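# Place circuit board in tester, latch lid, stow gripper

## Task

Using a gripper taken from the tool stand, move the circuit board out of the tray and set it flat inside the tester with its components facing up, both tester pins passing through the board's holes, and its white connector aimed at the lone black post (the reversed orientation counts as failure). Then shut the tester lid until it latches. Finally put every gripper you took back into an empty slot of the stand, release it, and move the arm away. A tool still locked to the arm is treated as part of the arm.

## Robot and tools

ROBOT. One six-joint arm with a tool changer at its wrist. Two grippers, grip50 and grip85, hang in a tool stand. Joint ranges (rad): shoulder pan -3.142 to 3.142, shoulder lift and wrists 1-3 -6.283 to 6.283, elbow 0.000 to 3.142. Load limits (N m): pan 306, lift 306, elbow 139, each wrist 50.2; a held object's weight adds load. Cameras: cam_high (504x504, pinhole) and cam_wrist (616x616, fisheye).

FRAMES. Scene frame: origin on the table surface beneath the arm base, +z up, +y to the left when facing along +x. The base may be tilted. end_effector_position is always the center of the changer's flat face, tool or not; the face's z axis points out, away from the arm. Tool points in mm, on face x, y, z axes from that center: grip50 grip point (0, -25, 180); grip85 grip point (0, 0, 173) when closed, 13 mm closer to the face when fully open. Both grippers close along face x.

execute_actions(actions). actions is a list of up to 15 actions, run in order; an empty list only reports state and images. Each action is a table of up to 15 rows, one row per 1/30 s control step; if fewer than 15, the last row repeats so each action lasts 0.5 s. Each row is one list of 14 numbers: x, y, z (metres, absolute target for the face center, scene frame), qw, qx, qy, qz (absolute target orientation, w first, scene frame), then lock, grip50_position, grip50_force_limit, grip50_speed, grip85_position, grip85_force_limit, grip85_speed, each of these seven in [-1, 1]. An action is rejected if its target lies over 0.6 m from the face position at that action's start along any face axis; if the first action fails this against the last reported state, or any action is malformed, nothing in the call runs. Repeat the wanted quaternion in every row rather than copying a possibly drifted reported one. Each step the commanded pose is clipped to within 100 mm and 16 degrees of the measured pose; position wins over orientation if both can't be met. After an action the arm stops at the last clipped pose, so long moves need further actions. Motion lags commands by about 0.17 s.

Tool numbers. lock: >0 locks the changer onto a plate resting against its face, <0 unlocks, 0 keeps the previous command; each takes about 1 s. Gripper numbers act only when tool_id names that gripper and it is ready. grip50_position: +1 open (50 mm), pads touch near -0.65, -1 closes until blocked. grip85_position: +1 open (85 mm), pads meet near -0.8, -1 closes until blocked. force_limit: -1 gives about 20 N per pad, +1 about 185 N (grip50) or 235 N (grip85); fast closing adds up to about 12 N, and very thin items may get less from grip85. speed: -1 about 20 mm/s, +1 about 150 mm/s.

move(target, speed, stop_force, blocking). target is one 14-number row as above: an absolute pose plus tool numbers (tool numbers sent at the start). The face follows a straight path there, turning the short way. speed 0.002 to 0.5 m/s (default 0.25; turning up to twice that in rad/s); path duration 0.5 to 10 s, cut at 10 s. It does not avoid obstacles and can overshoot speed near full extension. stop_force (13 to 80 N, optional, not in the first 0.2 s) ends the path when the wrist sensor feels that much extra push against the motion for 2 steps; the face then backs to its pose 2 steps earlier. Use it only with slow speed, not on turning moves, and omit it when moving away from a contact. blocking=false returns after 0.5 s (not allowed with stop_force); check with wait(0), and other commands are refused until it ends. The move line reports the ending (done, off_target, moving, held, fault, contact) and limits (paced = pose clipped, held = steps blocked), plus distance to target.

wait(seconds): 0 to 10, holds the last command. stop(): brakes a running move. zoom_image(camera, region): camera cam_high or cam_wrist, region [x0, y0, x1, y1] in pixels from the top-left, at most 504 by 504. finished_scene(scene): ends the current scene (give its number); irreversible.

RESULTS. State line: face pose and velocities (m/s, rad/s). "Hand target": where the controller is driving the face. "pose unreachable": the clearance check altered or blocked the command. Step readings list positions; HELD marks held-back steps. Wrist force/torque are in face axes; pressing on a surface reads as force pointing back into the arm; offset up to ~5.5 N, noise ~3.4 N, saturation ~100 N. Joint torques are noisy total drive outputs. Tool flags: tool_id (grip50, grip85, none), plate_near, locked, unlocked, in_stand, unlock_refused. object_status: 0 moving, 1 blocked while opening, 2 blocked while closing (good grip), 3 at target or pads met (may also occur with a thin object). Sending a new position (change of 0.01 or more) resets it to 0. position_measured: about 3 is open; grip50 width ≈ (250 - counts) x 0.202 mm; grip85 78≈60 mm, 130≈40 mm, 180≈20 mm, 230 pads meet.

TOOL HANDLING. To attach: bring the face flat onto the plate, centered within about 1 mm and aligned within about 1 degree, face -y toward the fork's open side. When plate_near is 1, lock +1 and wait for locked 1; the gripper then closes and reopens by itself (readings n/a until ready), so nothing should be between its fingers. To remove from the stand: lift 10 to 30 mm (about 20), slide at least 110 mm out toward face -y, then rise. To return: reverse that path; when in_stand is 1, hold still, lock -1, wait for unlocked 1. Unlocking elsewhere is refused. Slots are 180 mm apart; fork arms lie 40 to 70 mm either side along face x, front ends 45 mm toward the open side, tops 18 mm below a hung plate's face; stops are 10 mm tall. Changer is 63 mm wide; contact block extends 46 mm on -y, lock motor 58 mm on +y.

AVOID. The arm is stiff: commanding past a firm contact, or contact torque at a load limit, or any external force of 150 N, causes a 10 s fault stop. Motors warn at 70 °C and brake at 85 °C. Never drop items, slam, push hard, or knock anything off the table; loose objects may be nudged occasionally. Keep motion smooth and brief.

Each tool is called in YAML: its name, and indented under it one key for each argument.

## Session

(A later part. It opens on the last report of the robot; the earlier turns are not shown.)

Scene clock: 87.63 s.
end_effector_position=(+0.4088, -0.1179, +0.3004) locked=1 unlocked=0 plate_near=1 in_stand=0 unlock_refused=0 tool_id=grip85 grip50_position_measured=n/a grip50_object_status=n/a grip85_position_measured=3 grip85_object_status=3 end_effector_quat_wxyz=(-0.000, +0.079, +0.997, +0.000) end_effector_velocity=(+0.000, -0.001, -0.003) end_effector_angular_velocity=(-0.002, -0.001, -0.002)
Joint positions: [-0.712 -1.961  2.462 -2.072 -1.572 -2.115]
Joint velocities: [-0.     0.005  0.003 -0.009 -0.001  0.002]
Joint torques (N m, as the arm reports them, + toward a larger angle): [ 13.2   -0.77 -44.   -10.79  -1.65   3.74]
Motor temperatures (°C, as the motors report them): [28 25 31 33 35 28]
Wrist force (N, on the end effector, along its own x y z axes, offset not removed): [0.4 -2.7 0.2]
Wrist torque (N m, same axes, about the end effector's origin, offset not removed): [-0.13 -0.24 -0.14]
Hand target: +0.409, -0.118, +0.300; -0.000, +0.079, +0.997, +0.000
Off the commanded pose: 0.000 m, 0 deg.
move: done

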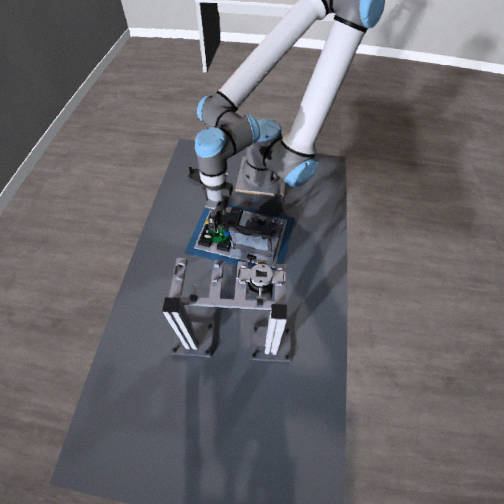

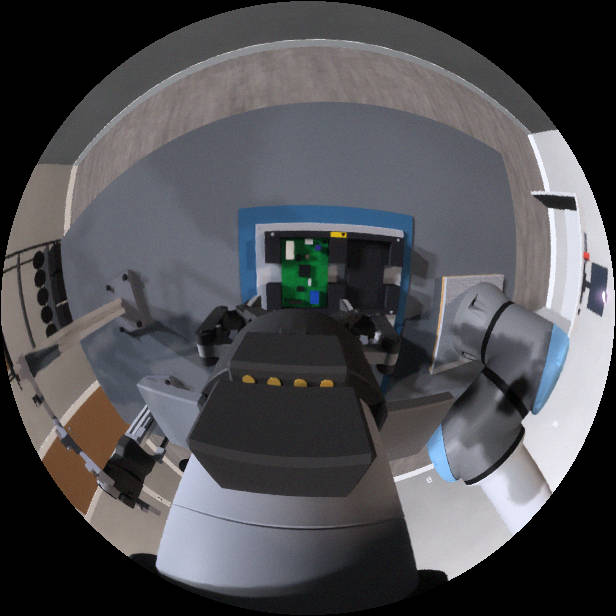

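move:
  target: [0.396,-0.1375,0.245,0,0.0663,0.9978,0,1,1,0,0,1,0,0]
  speed: 0.1

zoom_image:
  camera: "cam_wrist"
  region: [220,195,380,325]

Scene clock: 101.67 s.
end_effector_position=(+0.3960, -0.1373, +0.2453) locked=1 unlocked=0 plate_near=1 in_stand=0 unlock_refused=0 tool_id=grip85 grip50_position_measured=n/a grip50_object_status=n/a grip85_position_measured=3 grip85_object_status=3 end_effector_quat_wxyz=(-0.000, +0.066, +0.998, +0.000) end_effector_velocity=(-0.000, -0.001, -0.002) end_effector_angular_velocity=(-0.001, -0.002, -0.000)
Joint positions: [-0.772 -1.896  2.54  -2.216 -1.572 -2.199]
Joint velocities: [-0.003  0.003  0.003 -0.008  0.001 -0.003]
Joint torques (N m, as the arm reports them, + toward a larger angle): [-15.7  -11.02 -41.92 -10.52   1.37  -3.15]
Motor temperatures (°C, as the motors report them): [28 25 31 33 35 28]
Wrist force (N, on the end effector, along its own x y z axes, offset not removed): [1.3 -1.0 -2.1]
Wrist torque (N m, same axes, about the end effector's origin, offset not removed): [-0.05 -0.38 -0.05]
Hand target: +0.396, -0.137, +0.245; +0.000, +0.066, +0.998, +0.000
Off the commanded pose: 0.000 m, 0 deg.
move: done

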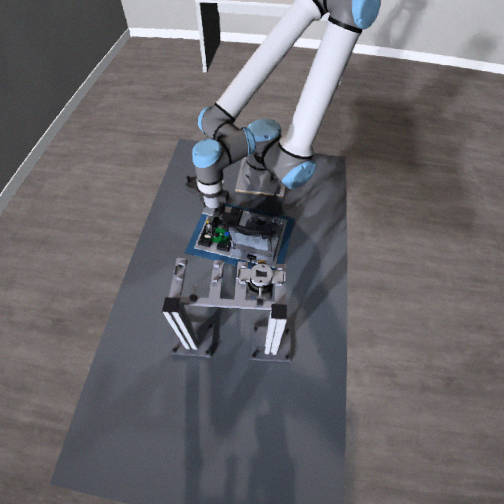

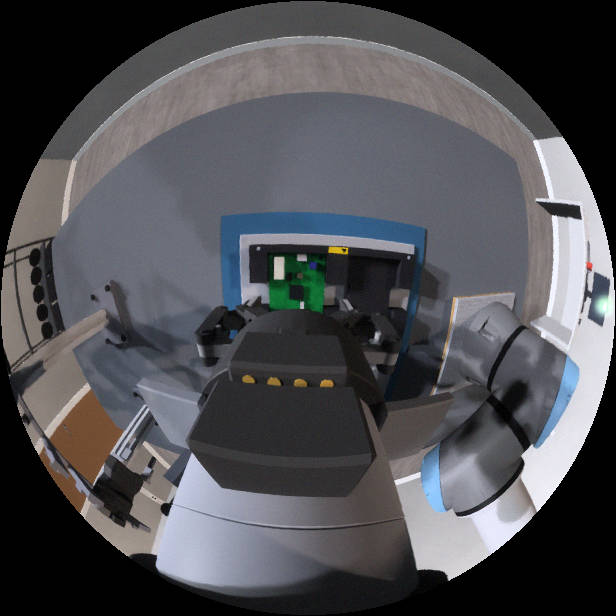

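Region (220, 195, 380, 325) of cam_wrist's 616x616 image, scaled by 3.150, with more detail than that image has; it fills the top 410 rows of this view, and the rest is white.

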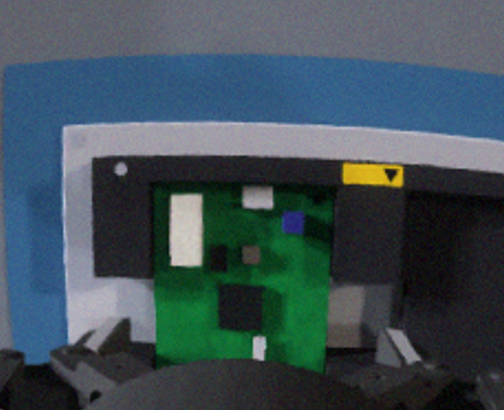

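move:
  target: [0.3965,-0.139,0.215,0,0.0663,0.9978,0,1,1,0,0,1,0,0]
  speed: 0.05

zoom_image:
  camera: "cam_wrist"
  region: [230,225,370,325]

Scene clock: 107.83 s.
end_effector_position=(+0.3965, -0.1389, +0.2153) locked=1 unlocked=0 plate_near=1 in_stand=0 unlock_refused=0 tool_id=grip85 grip50_position_measured=n/a grip50_object_status=n/a grip85_position_measured=3 grip85_object_status=3 end_effector_quat_wxyz=(+0.000, +0.066, +0.998, +0.000) end_effector_velocity=(+0.000, -0.000, -0.002) end_effector_angular_velocity=(-0.001, -0.001, +0.001)
Joint positions: [-0.774 -1.837  2.573 -2.308 -1.572 -2.202]
Joint velocities: [-0.     0.005  0.002 -0.008 -0.    -0.001]
Joint torques (N m, as the arm reports them, + toward a larger angle): [-11.39 -12.71 -36.72 -10.67  -1.91  -2.74]
Motor temperatures (°C, as the motors report them): [28 25 31 33 35 28]
Wrist force (N, on the end effector, along its own x y z axes, offset not removed): [0.0 1.0 -3.1]
Wrist torque (N m, same axes, about the end effector's origin, offset not removed): [0.09 -0.31 -0.19]
Hand target: +0.396, -0.139, +0.215; -0.000, +0.066, +0.998, +0.000
Off the commanded pose: 0.000 m, 0 deg.
move: done

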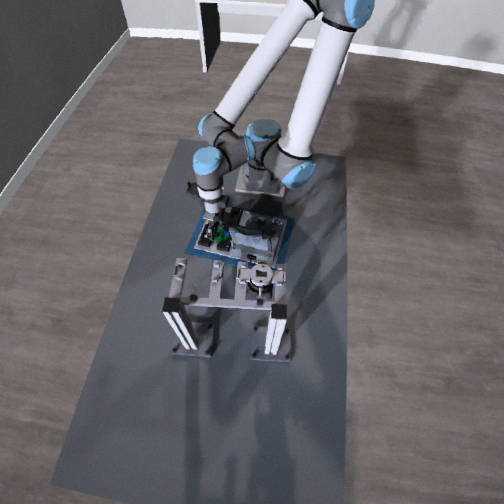

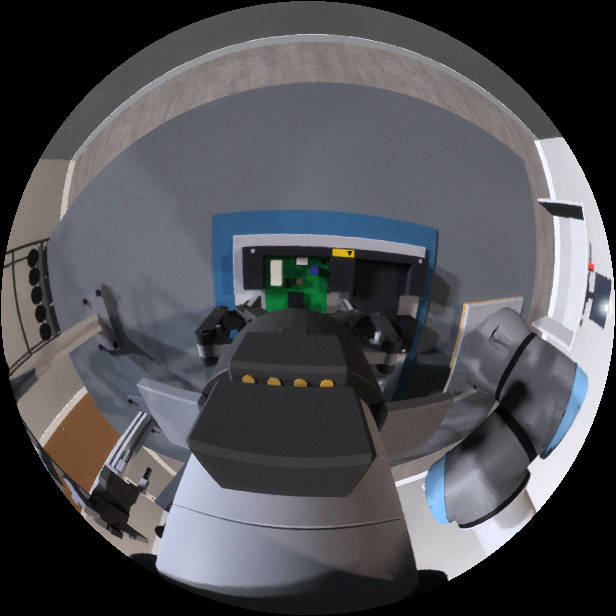

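Region (230, 225, 370, 325) of cam_wrist's 616x616 image, scaled by 3.600, with more detail than that image has; it fills the top 360 rows of this view, and the rest is white.

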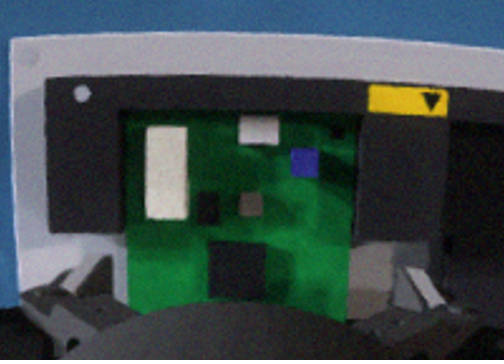

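move:
  target: [0.3995,-0.1394,0.200,0,0.0619,0.9981,0,1,1,0,0,1,0,0]
  speed: 0.015
  stop_force: 15

zoom_image:
  camera: "cam_wrist"
  region: [230,225,370,325]

Scene clock: 114.20 s.
end_effector_position=(+0.3994, -0.1394, +0.2004) locked=1 unlocked=0 plate_near=1 in_stand=0 unlock_refused=0 tool_id=grip85 grip50_position_measured=n/a grip50_object_status=n/a grip85_position_measured=3 grip85_object_status=3 end_effector_quat_wxyz=(-0.000, +0.062, +0.998, +0.000) end_effector_velocity=(+0.000, -0.000, -0.003) end_effector_angular_velocity=(-0.000, -0.000, -0.000)
Joint positions: [-0.77  -1.798  2.585 -2.358 -1.572 -2.206]
Joint velocities: [ 0.     0.008  0.002 -0.01  -0.     0.001]
Joint torques (N m, as the arm reports them, + toward a larger angle): [  8.79  -7.12 -35.24 -11.46  -2.25  -3.19]
Motor temperatures (°C, as the motors report them): [28 25 31 33 35 28]
Wrist force (N, on the end effector, along its own x y z axes, offset not removed): [0.9 -3.8 -1.1]
Wrist torque (N m, same axes, about the end effector's origin, offset not removed): [-0.24 -0.35 -0.16]
Hand target: +0.399, -0.139, +0.200; -0.000, +0.062, +0.998, -0.000
Off the commanded pose: 0.000 m, 0 deg.
move: done

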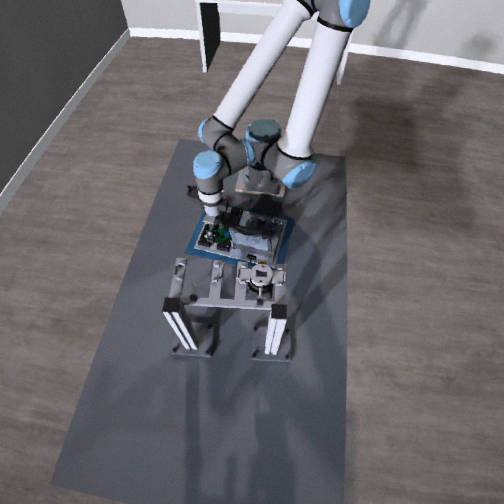

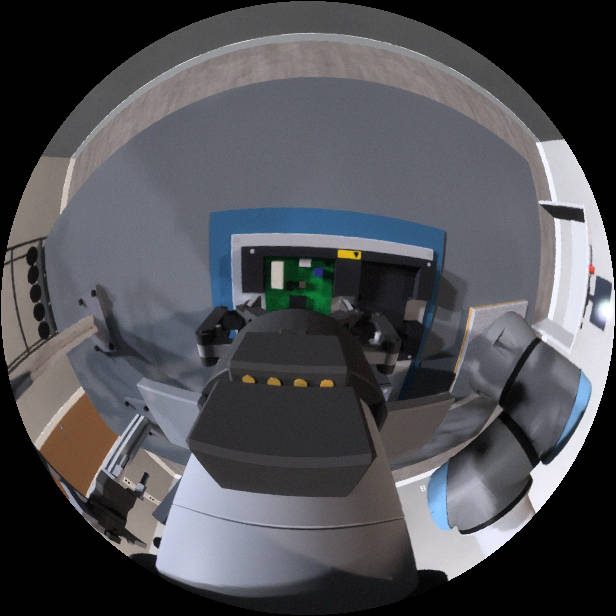

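Region (230, 225, 370, 325) of cam_wrist's 616x616 image, scaled by 3.600, with more detail than that image has; it fills the top 360 rows of this view, and the rest is white.

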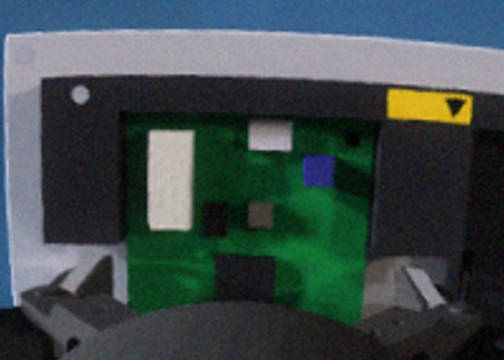

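move:
  target: [0.4015,-0.1397,0.193,0,0.0619,0.9981,0,1,1,0,0,1,0,0]
  speed: 0.012
  stop_force: 15

move:
  target: [0.4015,-0.1397,0.193,0,0.0619,0.9981,0,1,1,0,0,-1,-0.6,-0.8]
  speed: 0.012

zoom_image:
  camera: "cam_wrist"
  region: [230,225,370,325]

Scene clock: 121.40 s.
end_effector_position=(+0.4014, -0.1397, +0.1934) locked=1 unlocked=0 plate_near=1 in_stand=0 unlock_refused=0 tool_id=grip85 grip50_position_measured=n/a grip50_object_status=n/a grip85_position_measured=3 grip85_object_status=3 end_effector_quat_wxyz=(-0.000, +0.062, +0.998, +0.000) end_effector_velocity=(+0.001, +0.000, -0.003) end_effector_angular_velocity=(+0.000, +0.000, -0.001)
Joint positions: [-0.767 -1.778  2.589 -2.382 -1.572 -2.203]
Joint velocities: [ 0.002  0.009  0.001 -0.01  -0.     0.003]
Joint torques (N m, as the arm reports them, + toward a larger angle): [ 13.45 -15.95 -34.47 -10.43  -1.74   3.66]
Motor temperatures (°C, as the motors report them): [28 25 31 33 35 28]
Wrist force (N, on the end effector, along its own x y z axes, offset not removed): [-0.6 -0.6 -3.8]
Wrist torque (N m, same axes, about the end effector's origin, offset not removed): [0.01 -0.29 -0.09]
Hand target: +0.401, -0.140, +0.193; -0.000, +0.062, +0.998, -0.000
Off the commanded pose: 0.000 m, 0 deg.
move: done

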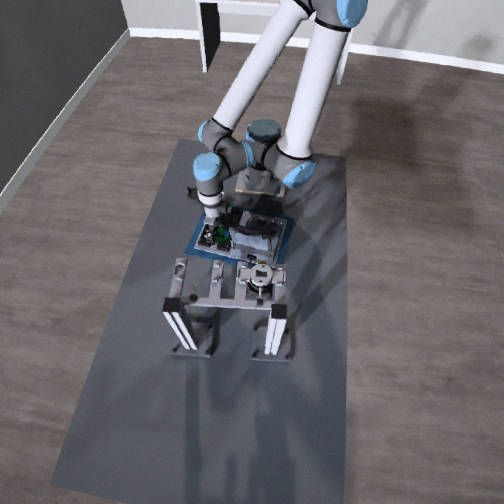

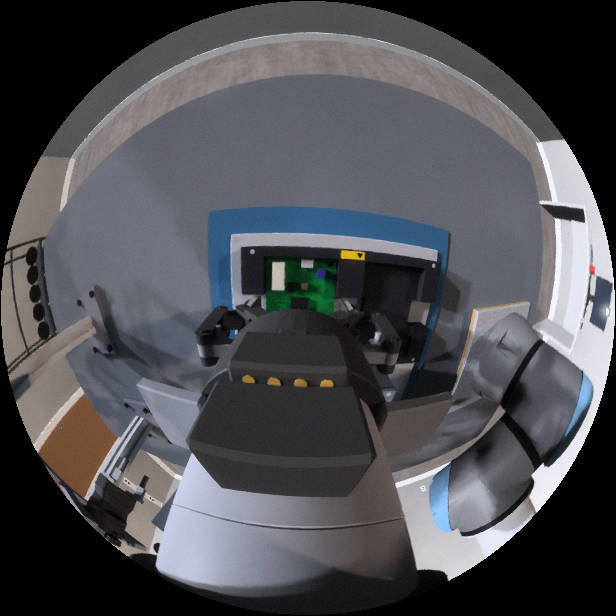

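Scene clock: 122.23 s.
end_effector_position=(+0.4015, -0.1397, +0.1931) locked=1 unlocked=0 plate_near=1 in_stand=0 unlock_refused=0 tool_id=grip85 grip50_position_measured=n/a grip50_object_status=n/a grip85_position_measured=48 grip85_object_status=2 end_effector_quat_wxyz=(+0.000, +0.062, +0.998, -0.000) end_effector_velocity=(+0.000, -0.000, -0.000) end_effector_angular_velocity=(+0.000, +0.000, -0.000)
Joint positions: [-0.767 -1.777  2.589 -2.384 -1.572 -2.203]
Joint velocities: [ 0.     0.001 -0.    -0.    -0.     0.   ]
Joint torques (N m, as the arm reports them, + toward a larger angle): [  9.14   6.16 -29.13 -12.56  -0.9    3.51]
Motor temperatures (°C, as the motors report them): [28 25 31 33 35 28]
Wrist force (N, on the end effector, along its own x y z axes, offset not removed): [18.2 8.6 -51.3]
Wrist torque (N m, same axes, about the end effector's origin, offset not removed): [-1.98 3.32 -0.16]
Hand target: +0.401, -0.140, +0.193; -0.000, +0.062, +0.998, -0.000
Off the commanded pose: 0.000 m, 0 deg.
move: done

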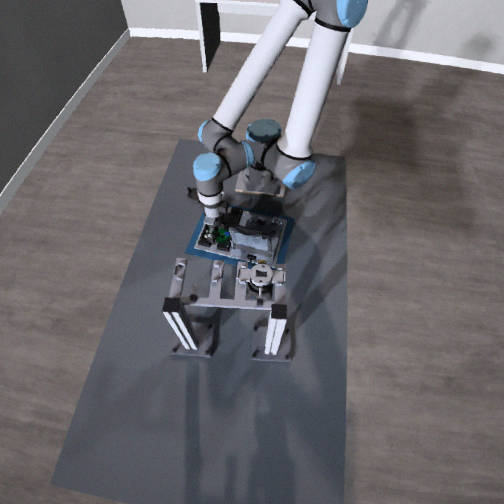

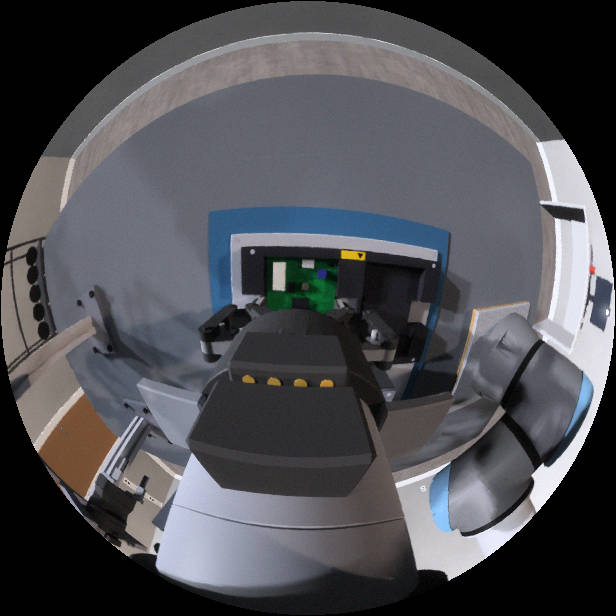

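Region (230, 225, 370, 325) of cam_wrist's 616x616 image, scaled by 3.600, with more detail than that image has; it fills the top 360 rows of this view, and the rest is white.

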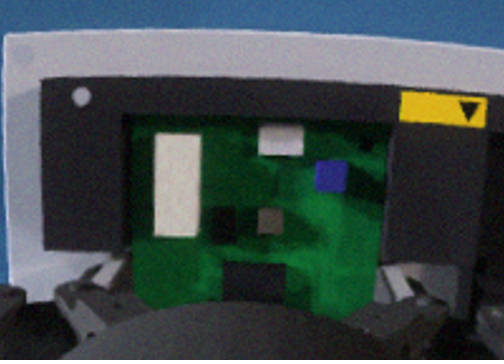

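move:
  target: [0.4006,-0.1395,0.1945,0,0.0619,0.9981,0,1,1,0,0,-1,-0.6,-0.8]
  speed: 0.005

Scene clock: 125.50 s.
end_effector_position=(+0.4006, -0.1394, +0.1943) locked=1 unlocked=0 plate_near=1 in_stand=0 unlock_refused=0 tool_id=grip85 grip50_position_measured=n/a grip50_object_status=n/a grip85_position_measured=48 grip85_object_status=2 end_effector_quat_wxyz=(+0.000, +0.062, +0.998, +0.000) end_effector_velocity=(-0.000, -0.000, +0.001) end_effector_angular_velocity=(-0.000, -0.000, +0.001)
Joint positions: [-0.768 -1.782  2.589 -2.379 -1.571 -2.204]
Joint velocities: [-0.001 -0.003 -0.     0.003 -0.    -0.002]
Joint torques (N m, as the arm reports them, + toward a larger angle): [-12.92 -41.88 -40.52   3.16  -3.94  -1.9 ]
Motor temperatures (°C, as the motors report them): [28 25 31 33 35 28]
Wrist force (N, on the end effector, along its own x y z axes, offset not removed): [-23.9 -3.1 4.5]
Wrist torque (N m, same axes, about the end effector's origin, offset not removed): [-0.26 -4.62 -0.99]
Hand target: +0.401, -0.139, +0.194; +0.000, +0.062, +0.998, +0.000
Off the commanded pose: 0.000 m, 0 deg.
move: done

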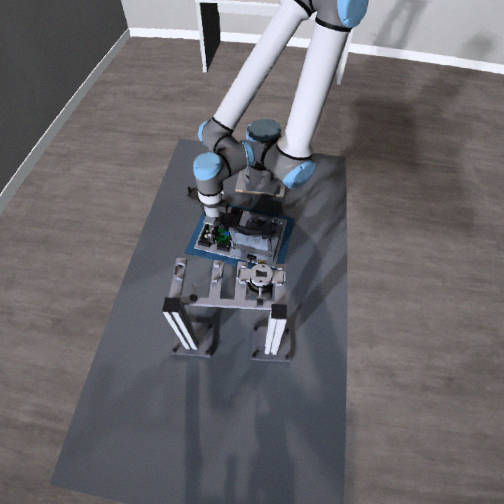

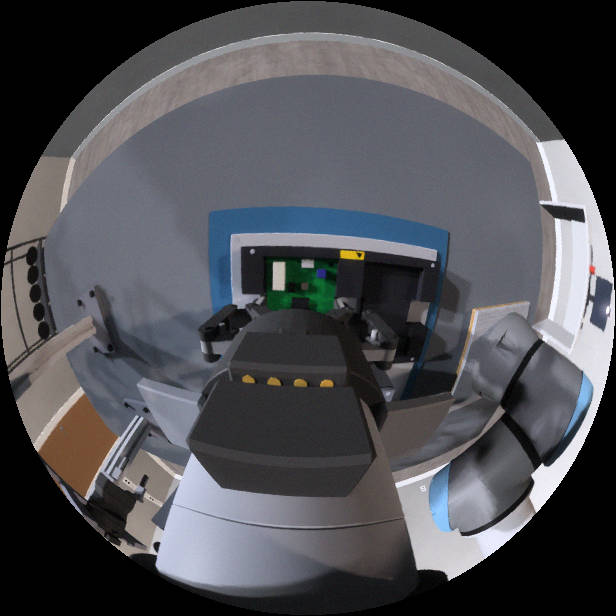

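move:
  target: [0.4013,-0.1396,0.1945,0,0.0567,0.9984,0,1,1,0,0,-1,-0.6,-0.8]
  speed: 0.005

Scene clock: 129.47 s.
end_effector_position=(+0.4013, -0.1396, +0.1945) locked=1 unlocked=0 plate_near=1 in_stand=0 unlock_refused=0 tool_id=grip85 grip50_position_measured=n/a grip50_object_status=n/a grip85_position_measured=48 grip85_object_status=2 end_effector_quat_wxyz=(-0.000, +0.057, +0.998, -0.000) end_effector_velocity=(-0.000, -0.000, -0.000) end_effector_angular_velocity=(+0.001, +0.000, +0.003)
Joint positions: [-0.767 -1.78   2.588 -2.379 -1.572 -2.213]
Joint velocities: [-0.     0.     0.     0.     0.    -0.003]
Joint torques (N m, as the arm reports them, + toward a larger angle): [  9.59  -9.73 -48.21  -9.61  -0.62  -3.04]
Motor temperatures (°C, as the motors report them): [28 25 31 33 35 28]
Wrist force (N, on the end effector, along its own x y z axes, offset not removed): [-7.3 1.3 -3.4]
Wrist torque (N m, same axes, about the end effector's origin, offset not removed): [-0.66 -0.93 0.31]
Hand target: +0.401, -0.140, +0.195; -0.000, +0.057, +0.998, -0.000
Off the commanded pose: 0.000 m, 0 deg.
move: done

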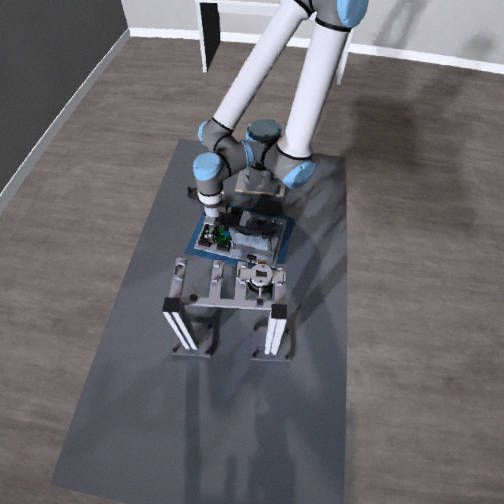

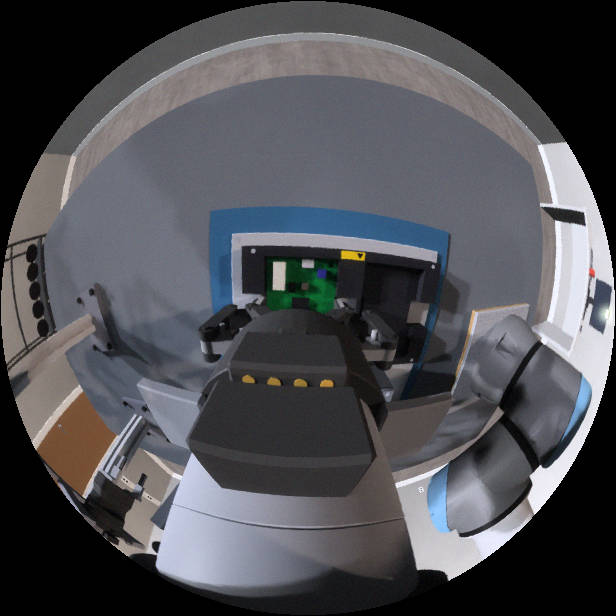

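move:
  target: [0.4015,-0.1396,0.215,0,0.0593,0.9982,0,1,1,0,0,-1,-0.6,-0.8]
  speed: 0.02

move:
  target: [0.4015,-0.1396,0.295,0,0.0593,0.9982,0,1,1,0,0,-1,-0.6,-0.8]
  speed: 0.12

zoom_image:
  camera: "cam_wrist"
  region: [230,225,370,325]

Scene clock: 136.10 s.
end_effector_position=(+0.4015, -0.1396, +0.2146) locked=1 unlocked=0 plate_near=1 in_stand=0 unlock_refused=0 tool_id=grip85 grip50_position_measured=n/a grip50_object_status=n/a grip85_position_measured=48 grip85_object_status=2 end_effector_quat_wxyz=(+0.000, +0.059, +0.998, -0.000) end_effector_velocity=(+0.000, +0.000, +0.003) end_effector_angular_velocity=(+0.000, +0.000, +0.002)
Joint positions: [-0.766 -1.823  2.566 -2.315 -1.572 -2.208]
Joint velocities: [ 0.001 -0.006 -0.003  0.009  0.    -0.001]
Joint torques (N m, as the arm reports them, + toward a larger angle): [ 11.2  -41.41 -52.67  -4.39  -0.33   3.27]
Motor temperatures (°C, as the motors report them): [28 25 31 33 35 28]
Wrist force (N, on the end effector, along its own x y z axes, offset not removed): [-2.5 -1.0 0.5]
Wrist torque (N m, same axes, about the end effector's origin, offset not removed): [-0.03 -0.14 -0.13]
Hand target: +0.402, -0.140, +0.215; +0.000, +0.059, +0.998, -0.000
Off the commanded pose: 0.000 m, 0 deg.
move: done

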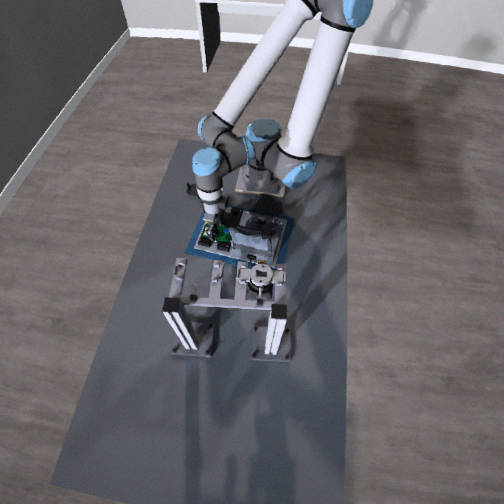

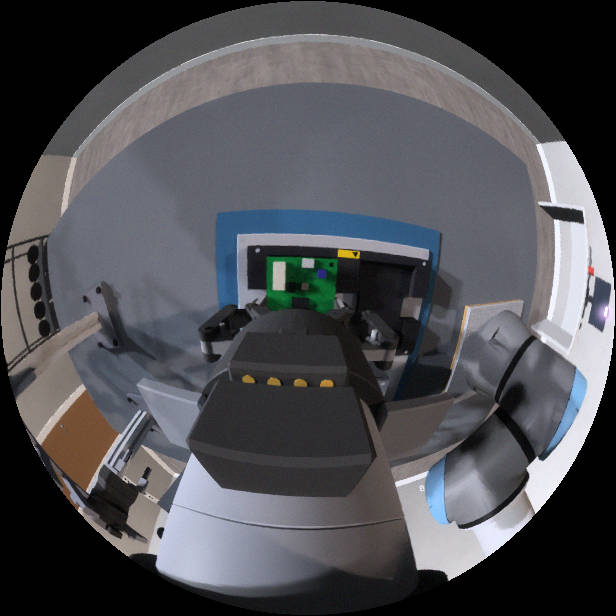

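Scene clock: 137.33 s.
end_effector_position=(+0.4016, -0.1396, +0.2946) locked=1 unlocked=0 plate_near=1 in_stand=0 unlock_refused=0 tool_id=grip85 grip50_position_measured=n/a grip50_object_status=n/a grip85_position_measured=48 grip85_object_status=2 end_effector_quat_wxyz=(-0.000, +0.059, +0.998, -0.000) end_effector_velocity=(-0.000, -0.000, +0.002) end_effector_angular_velocity=(+0.001, -0.000, +0.001)
Joint positions: [-0.766 -1.955  2.47  -2.087 -1.572 -2.208]
Joint velocities: [-0.001 -0.003 -0.003  0.007  0.001 -0.001]
Joint torques (N m, as the arm reports them, + toward a larger angle): [-13.05 -34.11 -60.36  -4.1    1.21  -2.58]
Motor temperatures (°C, as the motors report them): [28 25 31 33 35 28]
Wrist force (N, on the end effector, along its own x y z axes, offset not removed): [1.0 -2.2 -1.3]
Wrist torque (N m, same axes, about the end effector's origin, offset not removed): [-0.06 -0.36 -0.17]
Hand target: +0.402, -0.140, +0.295; +0.000, +0.059, +0.998, -0.000
Off the commanded pose: 0.000 m, 0 deg.
move: done

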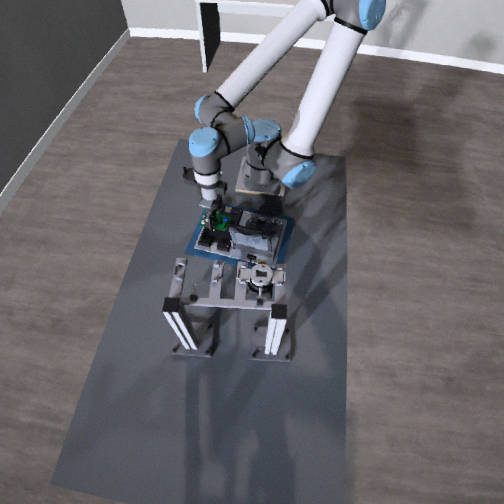

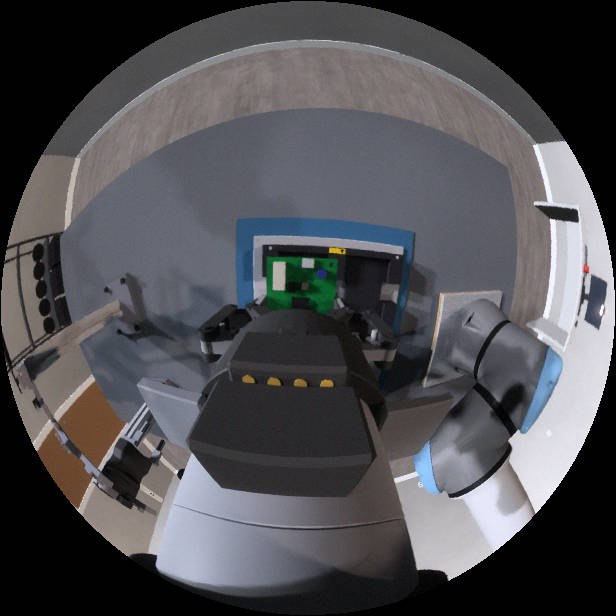

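Region (230, 225, 370, 325) of cam_wrist's 616x616 image, scaled by 3.600, with more detail than that image has; it fills the top 360 rows of this view, and the rest is white.

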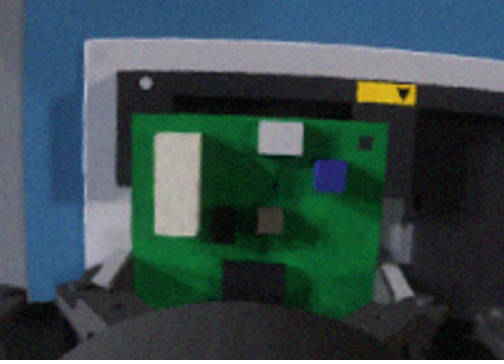

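move:
  target: [0.393,-0.12,0.295,0,0.7478,0.6639,0,1,1,0,0,-1,-0.6,-0.8]
  speed: 0.4

move:
  target: [0.373,-0.033,0.295,0,0.9982,-0.0593,0,1,1,0,0,-1,-0.6,-0.8]
  speed: 0.4

zoom_image:
  camera: "cam_wrist"
  region: [200,150,400,320]

Scene clock: 146.37 s.
end_effector_position=(+0.3930, -0.1200, +0.2950) locked=1 unlocked=0 plate_near=1 in_stand=0 unlock_refused=0 tool_id=grip85 grip50_position_measured=n/a grip50_object_status=n/a grip85_position_measured=48 grip85_object_status=2 end_effector_quat_wxyz=(+0.000, +0.747, +0.665, +0.000) end_effector_velocity=(+0.000, +0.000, -0.000) end_effector_angular_velocity=(-0.001, +0.001, -0.013)
Joint positions: [-0.744 -1.991  2.488 -2.068 -1.571 -0.616]
Joint velocities: [ 0.001  0.001 -0.     0.    -0.002  0.014]
Joint torques (N m, as the arm reports them, + toward a larger angle): [ 13.2  -18.74 -53.83  -3.75  -2.86   2.94]
Motor temperatures (°C, as the motors report them): [28 25 31 33 35 28]
Wrist force (N, on the end effector, along its own x y z axes, offset not removed): [-1.2 -1.5 1.2]
Wrist torque (N m, same axes, about the end effector's origin, offset not removed): [-0.07 -0.25 -0.11]
Hand target: +0.393, -0.120, +0.295; +0.000, +0.748, +0.664, -0.000
Off the commanded pose: 0.000 m, 0 deg.
move: done

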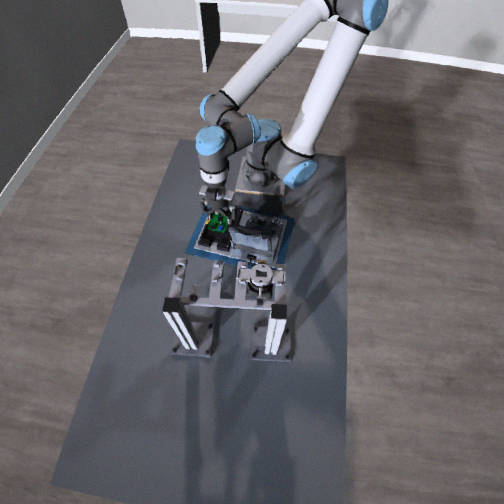

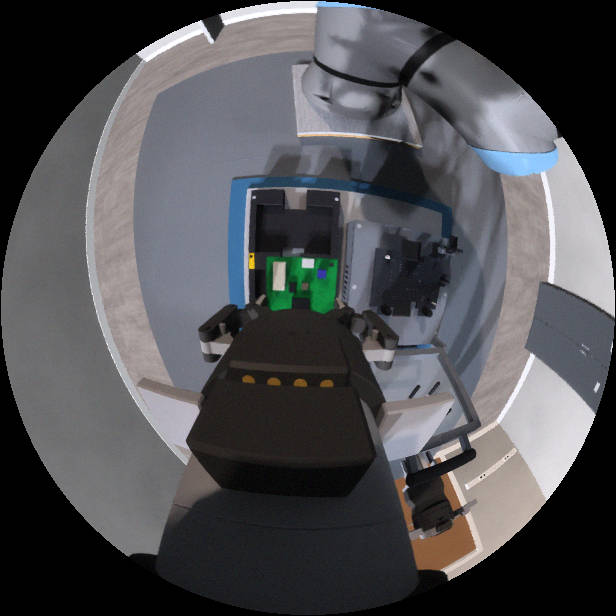

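Scene clock: 148.97 s.
end_effector_position=(+0.3730, -0.0332, +0.2949) locked=1 unlocked=0 plate_near=1 in_stand=0 unlock_refused=0 tool_id=grip85 grip50_position_measured=n/a grip50_object_status=n/a grip85_position_measured=48 grip85_object_status=2 end_effector_quat_wxyz=(+0.000, +0.998, -0.058, +0.000) end_effector_velocity=(-0.000, +0.001, -0.001) end_effector_angular_velocity=(-0.001, +0.003, -0.013)
Joint positions: [-0.582 -2.091  2.534 -2.014 -1.572  1.116]
Joint velocities: [ 0.005  0.001  0.     0.001 -0.002  0.018]
Joint torques (N m, as the arm reports them, + toward a larger angle): [ 13.53 -17.08 -56.55  -3.93  -2.73   2.86]
Motor temperatures (°C, as the motors report them): [28 25 31 33 35 28]
Wrist force (N, on the end effector, along its own x y z axes, offset not removed): [-2.0 -0.1 -2.0]
Wrist torque (N m, same axes, about the end effector's origin, offset not removed): [0.07 -0.19 -0.22]
Hand target: +0.373, -0.033, +0.295; +0.000, +0.998, -0.059, -0.000
Off the commanded pose: 0.000 m, 0 deg.
move: done

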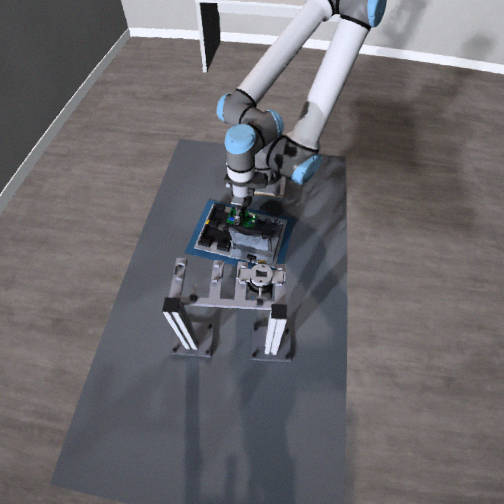

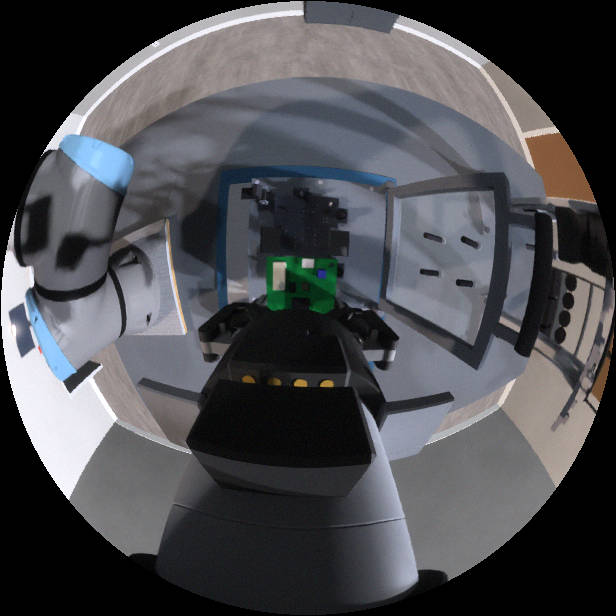

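Region (200, 150, 400, 320) of cam_wrist's 616x616 image, scaled by 2.520, with more detail than that image has; it fills the top 428 rows of this view, and the rest is white.

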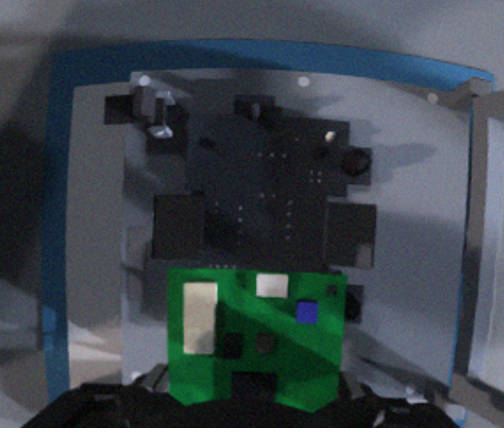

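move:
  target: [0.3814,0.0374,0.285,0,0.9982,-0.0593,0,1,1,0,0,-1,-0.6,-0.8]
  speed: 0.12

move:
  target: [0.3814,0.0374,0.266,0,0.9982,-0.0593,0,1,1,0,0,-1,-0.6,-0.8]
  speed: 0.015
  stop_force: 14

zoom_image:
  camera: "cam_wrist"
  region: [240,225,380,325]

Scene clock: 160.10 s.
end_effector_position=(+0.3813, +0.0370, +0.2851) locked=1 unlocked=0 plate_near=1 in_stand=0 unlock_refused=0 tool_id=grip85 grip50_position_measured=n/a grip50_object_status=n/a grip85_position_measured=48 grip85_object_status=2 end_effector_quat_wxyz=(+0.000, +0.998, -0.059, +0.000) end_effector_velocity=(+0.001, +0.002, -0.000) end_effector_angular_velocity=(-0.001, -0.001, -0.002)
Joint positions: [-0.384 -2.054  2.537 -2.055 -1.572  1.316]
Joint velocities: [ 0.007  0.002 -0.001 -0.003 -0.001  0.009]
Joint torques (N m, as the arm reports them, + toward a larger angle): [  6.82   7.95 -61.21 -10.17  -2.52   3.81]
Motor temperatures (°C, as the motors report them): [28 25 31 33 35 28]
Wrist force (N, on the end effector, along its own x y z axes, offset not removed): [-1.2 -2.3 0.1]
Wrist torque (N m, same axes, about the end effector's origin, offset not removed): [-0.12 -0.23 -0.19]
Hand target: +0.381, +0.037, +0.285; +0.000, +0.998, -0.059, +0.000
Off the commanded pose: 0.000 m, 0 deg.
move: done

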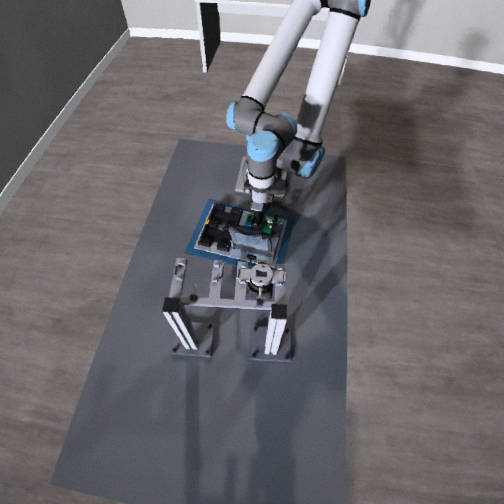

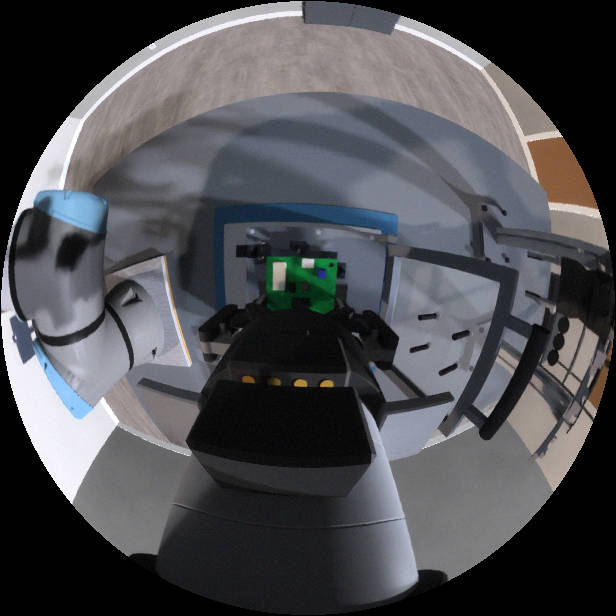

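Scene clock: 161.63 s.
end_effector_position=(+0.3814, +0.0374, +0.2664) locked=1 unlocked=0 plate_near=1 in_stand=0 unlock_refused=0 tool_id=grip85 grip50_position_measured=n/a grip50_object_status=n/a grip85_position_measured=48 grip85_object_status=2 end_effector_quat_wxyz=(-0.000, +0.998, -0.059, -0.000) end_effector_velocity=(-0.000, +0.001, -0.003) end_effector_angular_velocity=(+0.000, +0.001, +0.002)
Joint positions: [-0.383 -2.027  2.563 -2.107 -1.572  1.317]
Joint velocities: [ 0.003  0.005  0.004 -0.008  0.     0.   ]
Joint torques (N m, as the arm reports them, + toward a larger angle): [ 11.19   0.19 -42.28 -10.23   1.39   3.33]
Motor temperatures (°C, as the motors report them): [28 25 31 33 35 28]
Wrist force (N, on the end effector, along its own x y z axes, offset not removed): [-2.5 -0.8 1.0]
Wrist torque (N m, same axes, about the end effector's origin, offset not removed): [-0.09 -0.03 -0.15]
Hand target: +0.381, +0.037, +0.266; -0.000, +0.998, -0.059, -0.000
Off the commanded pose: 0.000 m, 0 deg.
move: done

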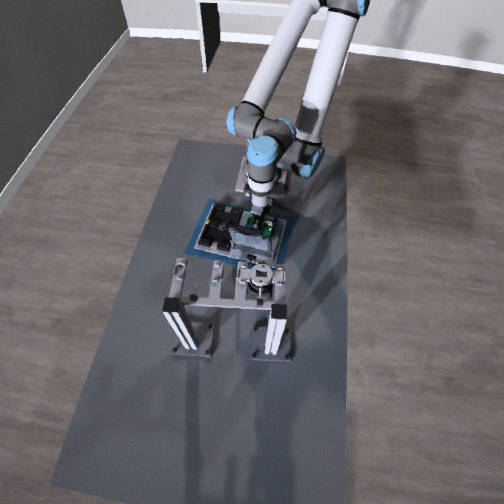

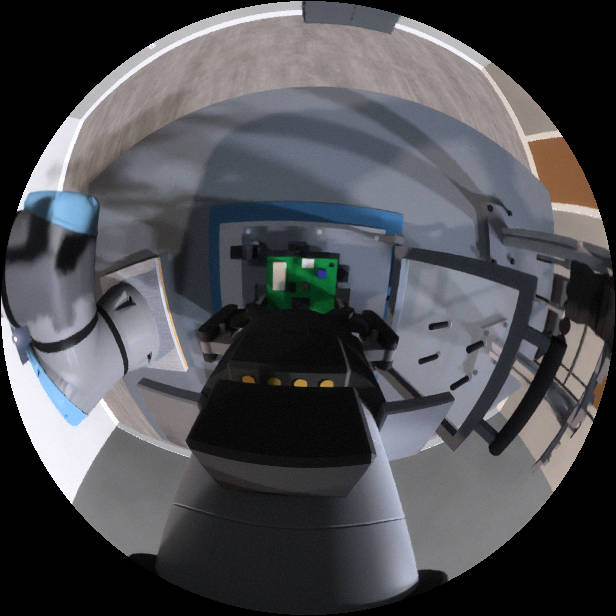

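Region (240, 225, 380, 325) of cam_wrist's 616x616 image, scaled by 3.600, with more detail than that image has; it fills the top 360 rows of this view, and the rest is white.

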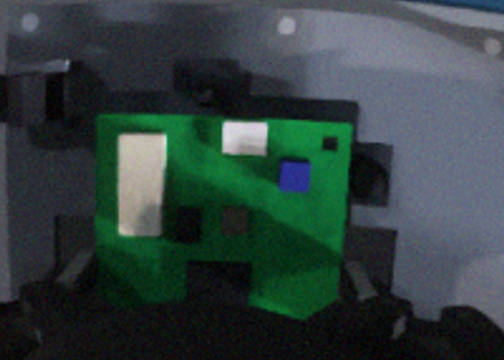

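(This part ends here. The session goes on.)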